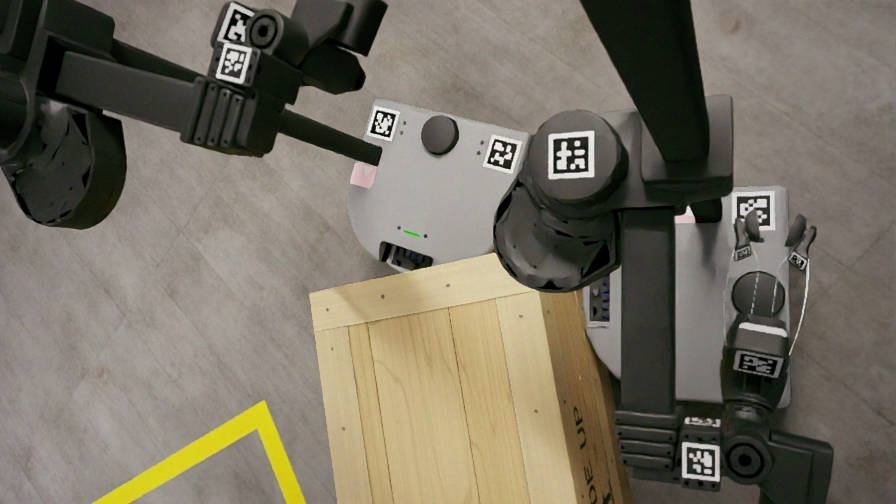

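>>> execute_actions(actions=[{"r3":{"base":{"translate_m":0.14}},"r1":{"base":{"translate_m":0.14}},"r2":{"base":{"translate_m":0.14}}}], cameras=[])

>>> execute_actions(actions=[{"r3":{"base":{"rotate_rad":-0.47}},"r1":{"base":{"rotate_rad":-0.8}},"r2":{"base":{"rotate_rad":-0.6}}}], cameras=[])

>>> execute_actions(actions=[{"r3":{"base":{"translate_m":-0.165}},"r1":{"base":{"translate_m":-0.24}},"r2":{"base":{"translate_m":-0.18}}}], cameras=[])

>>> execute_actions(actions=[{"r3":{"base":{"rotate_rad":0.76}},"r1":{"base":{"rotate_rad":1.40}},"r2":{"base":{"rotate_rad":1.0}}}], cameras=[])

>>> execute_actions(actions=[{"r1":{"base":{"translate_m":-0.045}},"r2":{"base":{"translate_m":-0.015}}}], cameras=["r3_head_camera","r1_head_camera","r2_head_camera"])

Scene clock: 342.53 s.
r1.base_odometry: x=-0.754 y=+0.388 heading=-0.219 (m, m, rad; r1's odometry frame)
r1.turned_by_wheels: +0.000 (rad since the last result)
r1.turned_by_imu: +0.002 (rad since the last result)
r1.base_tilt: forward=-1.0 right=+1.1 (deg)
r1.lidar_m: 3.21 1.85 2.86 2.89 3.65 5.61 0.40 0.39 0.41 0.62 2.46 3.16
r1.head_depth_mm: 1763 1596 1467 - - 1147 1092 / 1763 1607 1477 - - 1162 1096 / 1562 1454 1468 - - - 1104 / 1771 1485 1049 1062 1303 - 1108 / 1813 1163 1049 984 1245 1222 1110 / 1814 1150 1050 977 - 1165 1117 / 1835 1164 1076 1362 1208 - 1115
r1.base_status: done
r1.joint_positions: lift_m=+0.620 arm_m=+0.000 wrist_yaw_rad=+3.000 wrist_pitch_rad=-0.417 wrist_roll_rad=-0.019 gripper_m=+0.037 head_pan_rad=-3.135 head_tilt_rad=-1.179
r1.joint_status: not commanded
r1.motor_effort: left_wheel=-1(8) right_wheel=+1(5) lift_m=+30(31) arm_m=-1(1) wrist_yaw_rad=+0(1) wrist_pitch_rad=+8(8) wrist_roll_rad=+0(0) gripper_m=+0(1) head_pan_rad=-3(3) head_tilt_rad=-3(3) (%)
r1.hand_pose: x=+0.0103 y=+0.0772 z=+0.6328 quat_wxyz=(+0.194, +0.694, +0.099, +0.687) (m; r1's base frame)
r1.wrist_depth_mm: - - - - - - - / - - - - - - - / - - - - - - - / - - - - - - - / - - - - - - - / 951 972 - 965 965 981 957 / 836 822 827 817 794 820 832
r2.base_odometry: x=+0.916 y=-2.528 heading=+2.434 (m, m, rad; r2's odometry frame)
r2.turned_by_wheels: +0.000 (rad since the last result)
r2.turned_by_imu: +0.002 (rad since the last result)
r2.base_tilt: forward=+0.2 right=-1.4 (deg)
r2.lidar_m: 3.43 4.53 4.40 1.99 1.54 1.50 0.40 0.40 0.45 0.74 3.33 3.23
r2.head_depth_mm: 1475 1666 1550 1429 1316 1187 1111 / 1570 1704 1544 1413 1300 1171 1107 / 1671 1692 1537 1396 - - 1100 / 1776 1700 1533 1371 - - 1103 / 1844 1689 1062 1005 1287 - 1092 / 1862 1686 1051 983 1253 - 1084 / 1880 1680 1050 955 1206 1164 1073
r2.base_status: done
r2.joint_positions: lift_m=+0.420 arm_m=+0.000 wrist_yaw_rad=+3.001 wrist_pitch_rad=-0.418 wrist_roll_rad=+0.007 gripper_m=+0.037 head_pan_rad=-3.136 head_tilt_rad=-1.180
r2.joint_status: not commanded
r2.motor_effort: left_wheel=+0(54) right_wheel=+0(39) lift_m=+43(43) arm_m=-1(2) wrist_yaw_rad=+0(1) wrist_pitch_rad=+4(4) wrist_roll_rad=+0(0) gripper_m=+0(0) head_pan_rad=-2(3) head_tilt_rad=-5(6) (%)
r2.hand_pose: x=+0.0103 y=+0.0770 z=+0.4326 quat_wxyz=(+0.196, +0.702, +0.097, +0.677) (m; r2's base frame)
r2.wrist_depth_mm: - - - - - - - / - - - - - - - / - - - - - - - / - - - - - 998 982 / 883 868 - 852 855 788 779 / 728 716 - 692 669 654 647 / 608 609 - 590 577 572 546
r3.base_odometry: x=-0.678 y=-2.810 heading=-2.368 (m, m, rad; r3's odometry frame)
r3.turned_by_wheels: +0.000 (rad since the last result)
r3.turned_by_imu: +0.001 (rad since the last result)
r3.base_tilt: forward=+0.5 right=+2.2 (deg)
r3.lidar_m: 1.29 2.06 3.09 3.45 3.64 0.73 0.41 0.41 0.50 1.42 1.16 1.16
r3.head_depth_mm: 700 1630 1514 1381 1304 1179 1109 / 1836 1685 1316 1249 1294 1154 1106 / 1871 1686 1509 1263 - - 1098 / 1855 1655 1493 1196 - - 1079 / 1843 1638 1044 992 1262 - 1076 / 1819 1632 1036 971 1245 - 1081 / 1804 1625 1035 958 1221 1151 1057
r3.base_status: done
r3.joint_positions: lift_m=+0.420 arm_m=+0.000 wrist_yaw_rad=+3.001 wrist_pitch_rad=-0.419 wrist_roll_rad=-0.006 gripper_m=+0.037 head_pan_rad=-3.135 head_tilt_rad=-1.179
r3.joint_status: not commanded
r3.motor_effort: left_wheel=+0(59) right_wheel=+0(38) lift_m=+27(27) arm_m=-1(1) wrist_yaw_rad=-1(1) wrist_pitch_rad=+10(10) wrist_roll_rad=+0(0) gripper_m=+0(1) head_pan_rad=-1(1) head_tilt_rad=-5(5) (%)
r3.hand_pose: x=+0.0102 y=+0.0773 z=+0.4325 quat_wxyz=(+0.195, +0.698, +0.099, +0.682) (m; r3's base frame)
r3.wrist_depth_mm: - - - - - - - / - - - - - - - / - - - - - - - / 925 931 979 - - - - / 753 776 - 764 808 800 833 / 615 676 - 672 704 672 680 / 552 559 569 569 567 573 593
pictures: none
No camera images: the call's "cameras" was empty. Leave "cameras" out to get every camera's image.

Scene clock: 344.80 s.
r1.base_odometry: x=-0.754 y=+0.388 heading=-1.019 (m, m, rad; r1's odometry frame)
r1.turned_by_wheels: -0.800 (rad since the last result)
r1.turned_by_imu: -0.807 (rad since the last result)
r1.base_tilt: forward=-1.1 right=+1.2 (deg)
r1.lidar_m: 3.15 3.16 1.87 1.85 2.87 3.11 4.73 0.45 0.39 0.39 0.67 2.08
r1.head_depth_mm: 1747 1588 1469 - - 1148 1098 / 1754 1608 1448 - - 1155 1097 / 1784 1627 1474 - - - 1096 / 1807 1634 1494 1374 1309 - 1110 / 1816 1641 1500 1381 1304 1219 1112 / 1823 1661 1511 1389 - 1170 1113 / 1832 1671 1517 977 918 - 1095
r1.base_status: done
r1.joint_positions: lift_m=+0.620 arm_m=+0.000 wrist_yaw_rad=+3.000 wrist_pitch_rad=-0.417 wrist_roll_rad=-0.019 gripper_m=+0.037 head_pan_rad=-3.135 head_tilt_rad=-1.179
r1.joint_status: not commanded
r1.motor_effort: left_wheel=+2(8) right_wheel=-2(4) lift_m=+31(30) arm_m=+0(1) wrist_yaw_rad=+0(1) wrist_pitch_rad=+8(8) wrist_roll_rad=+0(0) gripper_m=+1(1) head_pan_rad=-3(3) head_tilt_rad=-4(3) (%)
r1.hand_pose: x=+0.0103 y=+0.0772 z=+0.6328 quat_wxyz=(+0.194, +0.694, +0.099, +0.687) (m; r1's base frame)
r1.wrist_depth_mm: - - - - - - - / - - - - - - - / - - - - - - - / - - - - - - - / - - - - - - - / 975 948 - 966 993 972 975 / 824 823 816 827 792 824 834
r2.base_odometry: x=+0.916 y=-2.528 heading=+1.834 (m, m, rad; r2's odometry frame)
r2.turned_by_wheels: -0.600 (rad since the last result)
r2.turned_by_imu: -0.592 (rad since the last result)
r2.base_tilt: forward=+0.2 right=-1.3 (deg)
r2.lidar_m: 3.24 3.35 4.56 4.39 2.13 1.56 1.50 0.41 0.40 0.44 0.67 3.37
r2.head_depth_mm: 1611 1725 1546 1426 1323 1178 1112 / 1588 1717 1551 1412 1296 1161 1108 / 1561 1709 1543 1403 - - 1100 / 1562 1696 1528 1410 - - 1097 / 1552 1693 1523 1386 1296 - 1092 / 1542 1684 1513 1371 1256 - 1088 / 1531 1660 1498 957 1044 1163 1076
r2.base_status: done
r2.joint_positions: lift_m=+0.420 arm_m=+0.000 wrist_yaw_rad=+3.001 wrist_pitch_rad=-0.418 wrist_roll_rad=+0.007 gripper_m=+0.037 head_pan_rad=-3.136 head_tilt_rad=-1.180
r2.joint_status: not commanded
r2.motor_effort: left_wheel=+1(5) right_wheel=-2(4) lift_m=+41(42) arm_m=-1(2) wrist_yaw_rad=+0(0) wrist_pitch_rad=+4(4) wrist_roll_rad=+0(0) gripper_m=+0(1) head_pan_rad=-3(3) head_tilt_rad=-5(5) (%)
r2.hand_pose: x=+0.0103 y=+0.0770 z=+0.4326 quat_wxyz=(+0.196, +0.702, +0.097, +0.677) (m; r2's base frame)
r2.wrist_depth_mm: - - - - - - - / - - - - - - - / - - - - - - - / - - - - - - 987 / 884 884 - 840 847 811 783 / 737 712 - 679 669 669 655 / 612 605 - 596 579 569 558
r3.base_odometry: x=-0.678 y=-2.810 heading=-2.838 (m, m, rad; r3's odometry frame)
r3.turned_by_wheels: -0.470 (rad since the last result)
r3.turned_by_imu: -0.471 (rad since the last result)
r3.base_tilt: forward=+0.5 right=+2.2 (deg)
r3.lidar_m: 1.16 1.33 2.24 3.09 3.52 2.47 0.73 0.41 0.42 0.52 1.37 1.16
r3.head_depth_mm: 1897 1708 1535 1407 1309 1174 1108 / 1890 1689 1534 1393 1308 1161 1107 / 1788 1643 1501 1382 - - 1102 / 764 1252 1322 1354 - - 1083 / 666 1611 1308 1351 1274 - 1078 / 1780 1631 1484 1127 1228 - 1079 / 1812 1618 1458 944 1110 1152 1056
r3.base_status: done
r3.joint_positions: lift_m=+0.420 arm_m=+0.000 wrist_yaw_rad=+3.001 wrist_pitch_rad=-0.419 wrist_roll_rad=-0.006 gripper_m=+0.037 head_pan_rad=-3.135 head_tilt_rad=-1.179
r3.joint_status: not commanded
r3.motor_effort: left_wheel=+3(7) right_wheel=-2(7) lift_m=+28(27) arm_m=-1(1) wrist_yaw_rad=-1(1) wrist_pitch_rad=+10(10) wrist_roll_rad=+0(0) gripper_m=+0(0) head_pan_rad=-2(1) head_tilt_rad=-5(5) (%)
r3.hand_pose: x=+0.0102 y=+0.0773 z=+0.4325 quat_wxyz=(+0.195, +0.698, +0.099, +0.682) (m; r3's base frame)
r3.wrist_depth_mm: - - - - - - - / - - - - - - - / - - - - - - - / 936 938 959 - - - 914 / 746 778 - 771 817 807 752 / 641 667 - 662 691 657 688 / 558 560 569 574 567 581 576
pictures: none
No camera images: the call's "cameras" was empty. Leave "cameras" out to get every camera's image.

Scene clock: 348.33 s.
r1.base_odometry: x=-0.880 y=+0.592 heading=-1.019 (m, m, rad; r1's odometry frame)
r1.turned_by_wheels: +0.000 (rad since the last result)
r1.turned_by_imu: -0.001 (rad since the last result)
r1.base_tilt: forward=-1.0 right=+1.1 (deg)
r1.lidar_m: 3.32 3.41 1.93 2.80 2.78 2.99 4.54 5.37 0.32 0.32 0.38 0.69
r1.head_depth_mm: 1741 1580 1452 - - 1150 1097 / 1768 1610 1476 - - 1159 1095 / 1773 1590 1479 - - - 1098 / 1781 1641 1489 1360 1301 - 1107 / 1797 1637 1502 1383 1305 1223 1118 / 1831 1650 1527 1386 - 1176 1122 / 1859 1666 1518 1396 1316 - 1039
r1.base_status: done
r1.joint_positions: lift_m=+0.620 arm_m=+0.000 wrist_yaw_rad=+3.000 wrist_pitch_rad=-0.417 wrist_roll_rad=-0.019 gripper_m=+0.037 head_pan_rad=-3.135 head_tilt_rad=-1.179
r1.joint_status: not commanded
r1.motor_effort: left_wheel=+3(4) right_wheel=-1(6) lift_m=+30(30) arm_m=-1(2) wrist_yaw_rad=-1(0) wrist_pitch_rad=+8(8) wrist_roll_rad=+0(0) gripper_m=+2(1) head_pan_rad=-3(3) head_tilt_rad=-4(3) (%)
r1.hand_pose: x=+0.0103 y=+0.0772 z=+0.6328 quat_wxyz=(+0.194, +0.694, +0.099, +0.687) (m; r1's base frame)
r1.wrist_depth_mm: - - - - - - - / - - - - - - - / - - - - - - - / - - - - - - - / - - - - - - - / 950 966 - 961 987 952 953 / 821 816 830 822 805 821 837
r2.base_odometry: x=+0.963 y=-2.702 heading=+1.834 (m, m, rad; r2's odometry frame)
r2.turned_by_wheels: +0.000 (rad since the last result)
r2.turned_by_imu: +0.001 (rad since the last result)
r2.base_tilt: forward=+0.2 right=-1.3 (deg)
r2.lidar_m: 3.40 3.54 4.59 4.41 1.88 1.38 1.32 0.30 0.29 0.32 0.49 3.07
r2.head_depth_mm: 1400 1667 1546 1410 1319 1178 1110 / 1394 1648 1552 1400 1313 1163 1103 / 1389 1639 1539 1402 - - 1104 / 1381 1625 1534 1404 - - 1094 / 1359 1611 1517 1378 1302 - 1088 / 1351 1593 1519 1375 1283 - 1089 / 1345 1601 1511 1361 887 970 1070
r2.base_status: done
r2.joint_positions: lift_m=+0.420 arm_m=+0.000 wrist_yaw_rad=+3.001 wrist_pitch_rad=-0.418 wrist_roll_rad=+0.007 gripper_m=+0.037 head_pan_rad=-3.136 head_tilt_rad=-1.180
r2.joint_status: not commanded
r2.motor_effort: left_wheel=+2(1) right_wheel=-2(4) lift_m=+42(41) arm_m=-2(2) wrist_yaw_rad=-1(1) wrist_pitch_rad=+4(4) wrist_roll_rad=+0(0) gripper_m=+0(0) head_pan_rad=-2(3) head_tilt_rad=-5(5) (%)
r2.hand_pose: x=+0.0103 y=+0.0770 z=+0.4326 quat_wxyz=(+0.196, +0.702, +0.097, +0.677) (m; r2's base frame)
r2.wrist_depth_mm: - - - - - - - / - - - - - - - / - - - - - - - / - - - - - 997 978 / 884 894 - 851 847 795 792 / 730 718 - 672 667 669 646 / 606 603 - 587 578 561 559
r3.base_odometry: x=-0.520 y=-2.761 heading=-2.838 (m, m, rad; r3's odometry frame)
r3.turned_by_wheels: +0.000 (rad since the last result)
r3.turned_by_imu: +0.001 (rad since the last result)
r3.base_tilt: forward=+0.5 right=+2.2 (deg)
r3.lidar_m: 1.32 1.51 2.56 3.13 3.61 2.34 0.71 0.28 0.29 0.36 0.73 1.32
r3.head_depth_mm: 1914 1706 1545 1402 1306 1179 1113 / 1870 1691 1528 1394 1296 1163 1105 / 1866 1666 1523 1384 - - 1096 / 1866 1654 1507 1385 - - 1081 / 944 1591 1314 1351 1277 - 1079 / 1829 1587 1298 1325 1069 - 1075 / 709 1545 1442 1329 878 1115 1055
r3.base_status: done
r3.joint_positions: lift_m=+0.420 arm_m=+0.000 wrist_yaw_rad=+3.001 wrist_pitch_rad=-0.419 wrist_roll_rad=-0.006 gripper_m=+0.037 head_pan_rad=-3.135 head_tilt_rad=-1.179
r3.joint_status: not commanded
r3.motor_effort: left_wheel=+2(3) right_wheel=-2(6) lift_m=+27(27) arm_m=+0(0) wrist_yaw_rad=-1(1) wrist_pitch_rad=+10(10) wrist_roll_rad=+0(0) gripper_m=+1(0) head_pan_rad=-2(2) head_tilt_rad=-6(5) (%)
r3.hand_pose: x=+0.0102 y=+0.0773 z=+0.4325 quat_wxyz=(+0.195, +0.698, +0.099, +0.682) (m; r3's base frame)
r3.wrist_depth_mm: - - - - - - - / - - - - - - - / - - - - - - - / 944 949 945 - - - 936 / 754 785 - 793 790 794 776 / 645 661 - 652 686 681 666 / 565 564 558 560 567 572 584
pictures: none
No camera images: the call's "cameras" was empty. Leave "cameras" out to get every camera's image.

Scene clock: 351.53 s.
r1.base_odometry: x=-0.880 y=+0.592 heading=+0.381 (m, m, rad; r1's odometry frame)
r1.turned_by_wheels: +1.400 (rad since the last result)
r1.turned_by_imu: +1.414 (rad since the last result)
r1.base_tilt: forward=-1.1 right=+1.1 (deg)
r1.lidar_m: 1.93 2.76 2.83 3.77 5.42 1.13 0.32 0.35 0.59 2.73 3.40 3.49
r1.head_depth_mm: 1707 1383 1437 - - 1152 1100 / 1786 1407 1450 - - 1159 1096 / 1763 1138 1053 - - - 1101 / 1821 1131 1038 980 1295 - 1109 / 1779 1150 1044 985 1313 1217 1114 / 1835 1655 1094 999 - 1180 1123 / 1827 1671 1530 1218 1240 - 1116
r1.base_status: done
r1.joint_positions: lift_m=+0.620 arm_m=+0.000 wrist_yaw_rad=+3.000 wrist_pitch_rad=-0.417 wrist_roll_rad=-0.019 gripper_m=+0.037 head_pan_rad=-3.135 head_tilt_rad=-1.179
r1.joint_status: not commanded
r1.motor_effort: left_wheel=-3(7) right_wheel=+3(7) lift_m=+31(30) arm_m=-1(1) wrist_yaw_rad=+1(1) wrist_pitch_rad=+8(8) wrist_roll_rad=+0(0) gripper_m=+1(1) head_pan_rad=-3(3) head_tilt_rad=-4(4) (%)
r1.hand_pose: x=+0.0103 y=+0.0772 z=+0.6328 quat_wxyz=(+0.194, +0.694, +0.099, +0.687) (m; r1's base frame)
r1.wrist_depth_mm: - - - - - - - / - - - - - - - / - - - - - - - / - - - - - - - / - - - - - - - / 936 975 - 951 976 957 946 / 845 821 822 830 801 841 836
r2.base_odometry: x=+0.963 y=-2.702 heading=+2.834 (m, m, rad; r2's odometry frame)
r2.turned_by_wheels: +1.000 (rad since the last result)
r2.turned_by_imu: +0.989 (rad since the last result)
r2.base_tilt: forward=+0.2 right=-1.3 (deg)
r2.lidar_m: 4.54 4.39 1.99 1.40 1.33 1.35 0.29 0.31 0.46 1.03 3.42 3.49
r2.head_depth_mm: 1529 1674 1554 1409 1331 1187 1110 / 1715 1716 1549 1408 1313 1166 1104 / 1851 1714 1541 1401 - - 1109 / 1918 1696 1491 985 - - 1100 / 1909 1677 1063 966 1079 - 1092 / 1884 1680 1055 965 1160 - 1084 / 1869 1670 1049 957 1228 1170 1079
r2.base_status: done
r2.joint_positions: lift_m=+0.420 arm_m=+0.000 wrist_yaw_rad=+3.001 wrist_pitch_rad=-0.418 wrist_roll_rad=+0.007 gripper_m=+0.037 head_pan_rad=-3.136 head_tilt_rad=-1.180
r2.joint_status: not commanded
r2.motor_effort: left_wheel=-2(6) right_wheel=+3(5) lift_m=+41(41) arm_m=-2(2) wrist_yaw_rad=-2(1) wrist_pitch_rad=+4(4) wrist_roll_rad=+0(0) gripper_m=+0(0) head_pan_rad=-3(3) head_tilt_rad=-6(5) (%)
r2.hand_pose: x=+0.0103 y=+0.0770 z=+0.4326 quat_wxyz=(+0.196, +0.702, +0.097, +0.677) (m; r2's base frame)
r2.wrist_depth_mm: - - - - - - - / - - - - - - - / - - - - - - - / - - - - - 984 997 / 887 887 - 850 848 808 793 / 728 717 - 672 671 665 653 / 615 608 - 586 564 564 553
r3.base_odometry: x=-0.520 y=-2.761 heading=-2.078 (m, m, rad; r3's odometry frame)
r3.turned_by_wheels: +0.760 (rad since the last result)
r3.turned_by_imu: +0.763 (rad since the last result)
r3.base_tilt: forward=+0.5 right=+2.2 (deg)
r3.lidar_m: 1.78 3.13 3.22 2.34 3.46 0.71 0.28 0.30 0.45 1.39 1.32 1.36
r3.head_depth_mm: 652 1626 1532 1368 1305 1183 1114 / 685 1683 1311 1236 1295 1160 1109 / 1875 1661 1529 1244 - - 1099 / 1852 1667 1055 974 - - 1079 / 1841 1647 1050 957 1018 - 1080 / 1824 1634 1039 952 1095 - 1077 / 1792 1621 1031 943 1197 1146 1056
r3.base_status: done
r3.joint_positions: lift_m=+0.420 arm_m=+0.000 wrist_yaw_rad=+3.001 wrist_pitch_rad=-0.419 wrist_roll_rad=-0.006 gripper_m=+0.037 head_pan_rad=-3.135 head_tilt_rad=-1.179
r3.joint_status: not commanded
r3.motor_effort: left_wheel=-3(7) right_wheel=+3(7) lift_m=+27(27) arm_m=-1(1) wrist_yaw_rad=-1(1) wrist_pitch_rad=+10(10) wrist_roll_rad=+0(0) gripper_m=+1(1) head_pan_rad=-2(1) head_tilt_rad=-5(6) (%)
r3.hand_pose: x=+0.0102 y=+0.0773 z=+0.4325 quat_wxyz=(+0.195, +0.698, +0.099, +0.682) (m; r3's base frame)
r3.wrist_depth_mm: - - - - - - - / - - - - - - - / - - - - - - - / 928 944 962 - - - - / 609 759 - 776 798 788 813 / 572 653 - 678 679 670 668 / 540 550 560 575 554 571 577
pictures: none
No camera images: the call's "cameras" was empty. Leave "cameras" out to get every camera's image.

Scene clock: 353.00 s.
r1.base_odometry: x=-0.922 y=+0.576 heading=+0.381 (m, m, rad; r1's odometry frame)
r1.turned_by_wheels: +0.000 (rad since the last result)
r1.turned_by_imu: +0.000 (rad since the last result)
r1.base_tilt: forward=-1.0 right=+1.1 (deg)
r1.lidar_m: 1.97 2.80 2.87 3.81 5.42 1.08 0.28 0.30 0.44 2.69 3.43 3.52
r1.head_depth_mm: 1673 1378 1424 - - 1146 1088 / 1779 1408 1444 - - 1153 1092 / 1782 1146 1055 - - - 1106 / 1819 1131 1042 959 1083 - 1112 / 1813 1140 1043 972 1209 1214 1122 / 1846 1644 1092 977 - 1176 1116 / 1827 1657 1510 1215 1172 - 1117
r1.base_status: done
r1.joint_positions: lift_m=+0.620 arm_m=+0.000 wrist_yaw_rad=+3.000 wrist_pitch_rad=-0.417 wrist_roll_rad=-0.019 gripper_m=+0.037 head_pan_rad=-3.135 head_tilt_rad=-1.179
r1.joint_status: not commanded
r1.motor_effort: left_wheel=-2(9) right_wheel=+2(3) lift_m=+30(30) arm_m=-1(1) wrist_yaw_rad=+1(0) wrist_pitch_rad=+8(8) wrist_roll_rad=+0(0) gripper_m=+1(0) head_pan_rad=-3(3) head_tilt_rad=-4(3) (%)
r1.hand_pose: x=+0.0103 y=+0.0772 z=+0.6328 quat_wxyz=(+0.194, +0.694, +0.099, +0.687) (m; r1's base frame)
r1.wrist_depth_mm: - - - - - - - / - - - - - - - / - - - - - - - / - - - - - - - / - - - - - - - / 951 945 - 970 965 948 966 / 831 833 821 824 813 826 817
r2.base_odometry: x=+0.977 y=-2.707 heading=+2.834 (m, m, rad; r2's odometry frame)
r2.turned_by_wheels: +0.000 (rad since the last result)
r2.turned_by_imu: +0.000 (rad since the last result)
r2.base_tilt: forward=+0.2 right=-1.3 (deg)
r2.lidar_m: 4.58 4.41 1.98 1.39 1.32 1.35 0.28 0.30 0.43 0.98 3.42 3.49
r2.head_depth_mm: 1525 1668 1559 1411 1324 1181 1117 / 1698 1726 1550 1409 1308 1171 1107 / 1851 1698 1543 1398 - - 1102 / 1903 1718 1497 981 - - 1092 / 1890 1671 1061 965 1018 - 1091 / 1887 1692 1057 962 1100 - 1080 / 1850 1668 1050 957 1222 1171 1076
r2.base_status: done
r2.joint_positions: lift_m=+0.420 arm_m=+0.000 wrist_yaw_rad=+3.001 wrist_pitch_rad=-0.418 wrist_roll_rad=+0.007 gripper_m=+0.037 head_pan_rad=-3.136 head_tilt_rad=-1.180
r2.joint_status: not commanded
r2.motor_effort: left_wheel=-2(7) right_wheel=+2(4) lift_m=+42(42) arm_m=-2(2) wrist_yaw_rad=-2(1) wrist_pitch_rad=+3(4) wrist_roll_rad=+0(0) gripper_m=+1(0) head_pan_rad=-2(2) head_tilt_rad=-5(5) (%)
r2.hand_pose: x=+0.0103 y=+0.0770 z=+0.4326 quat_wxyz=(+0.196, +0.702, +0.097, +0.677) (m; r2's base frame)
r2.wrist_depth_mm: 990 - - - - - - / - - - - - - - / - - - - - - - / - - - - - - - / 889 868 - 866 840 814 788 / 731 717 - 676 669 663 651 / 610 604 - 589 578 568 551
r3.base_odometry: x=-0.520 y=-2.761 heading=-2.078 (m, m, rad; r3's odometry frame)
r3.turned_by_wheels: +0.000 (rad since the last result)
r3.turned_by_imu: +0.000 (rad since the last result)
r3.base_tilt: forward=+0.5 right=+2.2 (deg)
r3.lidar_m: 1.78 3.12 3.20 2.34 3.49 0.68 0.28 0.30 0.45 1.40 1.32 1.36
r3.head_depth_mm: 652 874 1530 1402 1301 1177 1111 / 656 1681 1306 1235 1298 1164 1107 / 1836 1685 1511 1229 - - 1097 / 1860 1659 1058 978 - - 1082 / 1852 1648 1043 959 1019 - 1075 / 1816 1630 1038 952 1101 - 1078 / 1812 1618 1030 945 1195 1141 1053
r3.base_status: not commanded
r3.joint_positions: lift_m=+0.420 arm_m=+0.000 wrist_yaw_rad=+3.001 wrist_pitch_rad=-0.419 wrist_roll_rad=-0.006 gripper_m=+0.037 head_pan_rad=-3.135 head_tilt_rad=-1.179
r3.joint_status: not commanded
r3.motor_effort: left_wheel=-2(3) right_wheel=+3(3) lift_m=+27(27) arm_m=-1(1) wrist_yaw_rad=-1(1) wrist_pitch_rad=+10(10) wrist_roll_rad=+0(0) gripper_m=+1(1) head_pan_rad=-1(1) head_tilt_rad=-6(6) (%)
r3.hand_pose: x=+0.0102 y=+0.0773 z=+0.4325 quat_wxyz=(+0.195, +0.698, +0.099, +0.682) (m; r3's base frame)
r3.wrist_depth_mm: - - - - - - - / - - - - - - - / - - - - - - - / 946 927 939 - - - - / 767 784 - 773 820 789 785 / 580 646 - 650 699 664 659 / 546 554 555 568 568 572 577
pictures: r1_head_camera (sideways: a quarter turn clockwise sets it upright), r2_head_camera (sideways: a quarter turn clockwise sets it upright), r3_head_camera (sideways: a quarter turn clockwise sets it upright)
Images, in order (width x height): r1_head_camera 896x504, r2_head_camera 896x504, r3_head_camera 896x504.

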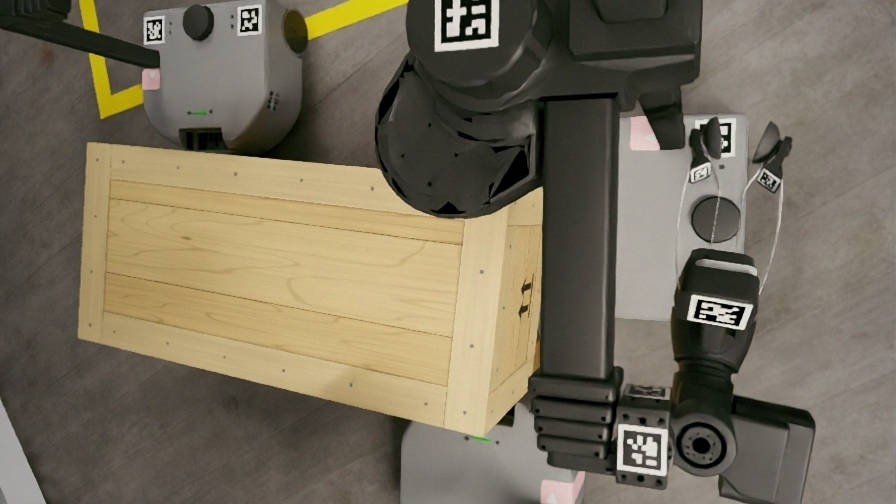

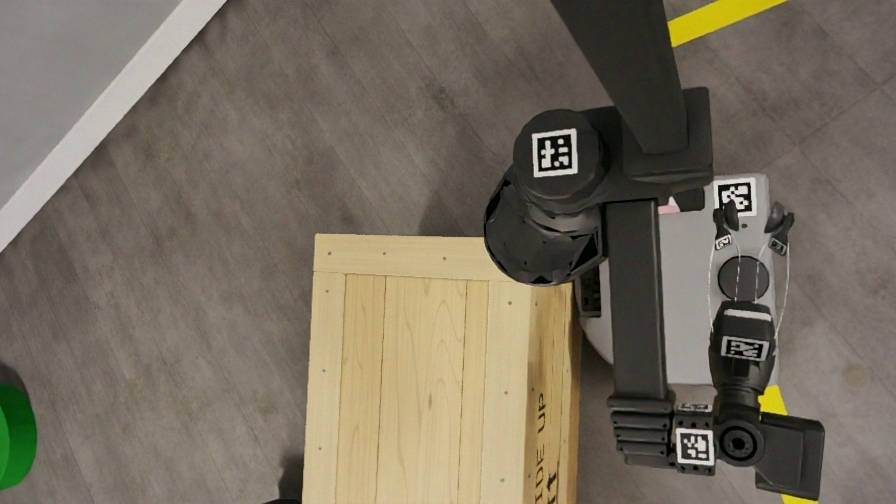

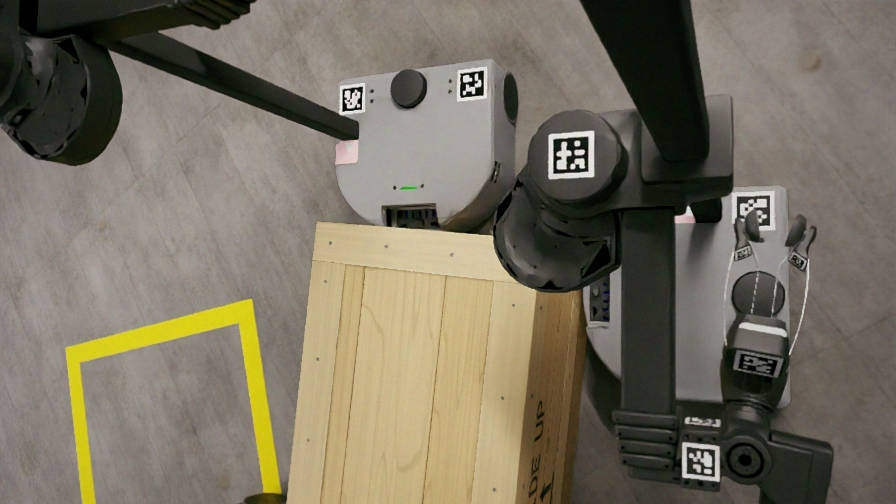

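>>> execute_actions(actions=[{"r3":{"base":{"translate_m":-0.18}},"r1":{"base":{"translate_m":-0.14}},"r2":{"base":{"translate_m":-0.20}}}], cameras=["r3_head_camera","r1_head_camera","r2_head_camera"])

Scene clock: 357.47 s.
r1.base_odometry: x=-1.052 y=+0.524 heading=+0.379 (m, m, rad; r1's odometry frame)
r1.turned_by_wheels: -0.002 (rad since the last result)
r1.turned_by_imu: -0.335 (rad since the last result)
r1.base_tilt: forward=-1.0 right=+1.0 (deg)
r1.lidar_m: 2.04 2.86 2.84 3.11 4.80 4.91 0.28 0.27 0.28 0.46 3.26 3.50
r1.head_depth_mm: 1746 1588 1458 - - 1152 1093 / 1769 1605 1476 - - 1150 1095 / 1796 1611 1477 - - - 1103 / 997 1416 1428 957 1026 - 1106 / 1757 1434 1043 962 921 1221 1116 / 1822 1156 1055 967 - 1182 1111 / 1860 1166 1059 1002 1140 - 1115
r1.base_status: translate_m off_target (by the wheels' count: -0.1398 of -0.1400)
r1.joint_positions: lift_m=+0.620 arm_m=+0.000 wrist_yaw_rad=+3.000 wrist_pitch_rad=-0.417 wrist_roll_rad=-0.019 gripper_m=+0.037 head_pan_rad=-3.135 head_tilt_rad=-1.179
r1.joint_status: not commanded
r1.on_its_own: left_wheel is at rest, and its effort (-69) is outside its rest range (-18 to +18)
r1.motor_effort: left_wheel=-69(100) right_wheel=+15(49) lift_m=+31(30) arm_m=+0(1) wrist_yaw_rad=+1(0) wrist_pitch_rad=+8(8) wrist_roll_rad=+0(0) gripper_m=+1(2) head_pan_rad=-3(3) head_tilt_rad=-4(3) (%)
r1.hand_pose: x=+0.0104 y=+0.0772 z=+0.6328 quat_wxyz=(+0.194, +0.694, +0.099, +0.687) (m; r1's base frame)
r1.wrist_depth_mm: - - - - - - - / - - - - - - - / - - - - - - - / - - - - - - - / - - - - - - - / 967 959 - 937 990 958 968 / 825 820 832 810 824 843 839
r2.base_odometry: x=+1.167 y=-2.767 heading=+2.833 (m, m, rad; r2's odometry frame)
r2.turned_by_wheels: -0.001 (rad since the last result)
r2.turned_by_imu: -0.122 (rad since the last result)
r2.base_tilt: forward=+0.2 right=-1.3 (deg)
r2.lidar_m: 4.27 4.45 2.17 1.37 1.23 1.24 0.27 0.27 0.30 0.49 3.50 3.51
r2.head_depth_mm: 1324 1528 1559 1412 1324 1184 1111 / 1444 1649 1535 1400 1314 1169 1105 / 1620 1722 1536 1403 - - 1099 / 1797 1697 1529 1400 - - 1094 / 1855 1689 1509 967 946 - 1089 / 1877 1690 1524 958 914 - 1085 / 1864 1678 1517 957 901 1153 1068
r2.base_status: translate_m off_target (by the wheels' count: -0.1995 of -0.2000)
r2.joint_positions: lift_m=+0.420 arm_m=+0.000 wrist_yaw_rad=+3.001 wrist_pitch_rad=-0.418 wrist_roll_rad=+0.007 gripper_m=+0.037 head_pan_rad=-3.136 head_tilt_rad=-1.180
r2.joint_status: not commanded
r2.on_its_own: left_wheel is at rest, and its effort (-58) is outside its rest range (-18 to +18); right_wheel is at rest, and its effort (-43) is outside its rest range (-18 to +18)
r2.motor_effort: left_wheel=-58(73) right_wheel=-43(51) lift_m=+41(42) arm_m=-2(2) wrist_yaw_rad=-2(1) wrist_pitch_rad=+3(4) wrist_roll_rad=+0(0) gripper_m=+0(0) head_pan_rad=-2(2) head_tilt_rad=-6(5) (%)
r2.hand_pose: x=+0.0103 y=+0.0770 z=+0.4326 quat_wxyz=(+0.196, +0.702, +0.097, +0.677) (m; r2's base frame)
r2.wrist_depth_mm: 921 - - - - - - / 982 - - - - - - / - - - - - - - / - - - - - 980 969 / 916 866 - 834 847 808 773 / 716 718 - 668 669 658 657 / 611 606 - 593 577 564 562
r3.base_odometry: x=-0.433 y=-2.604 heading=-2.078 (m, m, rad; r3's odometry frame)
r3.turned_by_wheels: +0.000 (rad since the last result)
r3.turned_by_imu: +0.005 (rad since the last result)
r3.base_tilt: forward=+0.5 right=+2.2 (deg)
r3.lidar_m: 1.91 3.23 3.32 2.31 3.40 0.57 0.28 0.28 0.34 0.64 1.40 1.44
r3.head_depth_mm: 628 812 578 1395 1302 1176 1110 / 630 583 1062 1262 1293 1165 1110 / 649 1673 1518 1211 - - 1100 / 1851 1655 1489 1193 - - 1080 / 1828 1652 1043 956 938 - 1080 / 1822 1643 1483 955 919 - 1075 / 1798 1613 1469 949 900 1149 1053
r3.base_status: translate_m off_target (by the wheels' count: -0.1796 of -0.1800)
r3.joint_positions: lift_m=+0.420 arm_m=+0.000 wrist_yaw_rad=+3.001 wrist_pitch_rad=-0.419 wrist_roll_rad=-0.006 gripper_m=+0.037 head_pan_rad=-3.135 head_tilt_rad=-1.179
r3.joint_status: not commanded
r3.on_its_own: left_wheel is at rest, and its effort (-73) is outside its rest range (-18 to +18); right_wheel is at rest, and its effort (-51) is outside its rest range (-18 to +18)
r3.motor_effort: left_wheel=-73(98) right_wheel=-51(62) lift_m=+27(27) arm_m=-1(1) wrist_yaw_rad=-1(1) wrist_pitch_rad=+10(10) wrist_roll_rad=+0(0) gripper_m=+0(1) head_pan_rad=-2(2) head_tilt_rad=-5(6) (%)
r3.hand_pose: x=+0.0102 y=+0.0773 z=+0.4324 quat_wxyz=(+0.195, +0.698, +0.099, +0.682) (m; r3's base frame)
r3.wrist_depth_mm: - - - - - - - / - - - - - - - / - - - - - - - / 948 945 970 - - - - / 765 745 - 802 811 788 804 / 648 643 - 648 704 658 678 / 459 570 563 569 568 574 587
pictures: r1_head_camera (sideways: a quarter turn clockwise sets it upright), r2_head_camera (sideways: a quarter turn clockwise sets it upright), r3_head_camera (sideways: a quarter turn clockwise sets it upright)
Images, in order (width x height): r1_head_camera 896x504, r2_head_camera 896x504, r3_head_camera 896x504.

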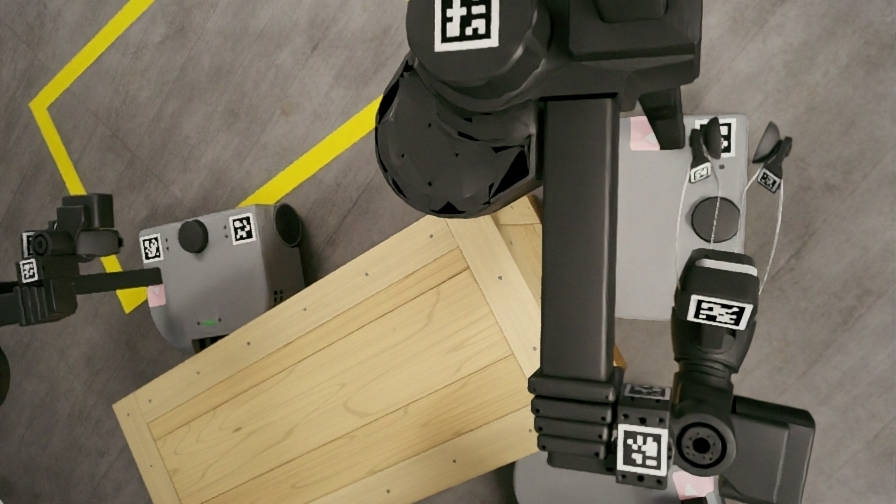

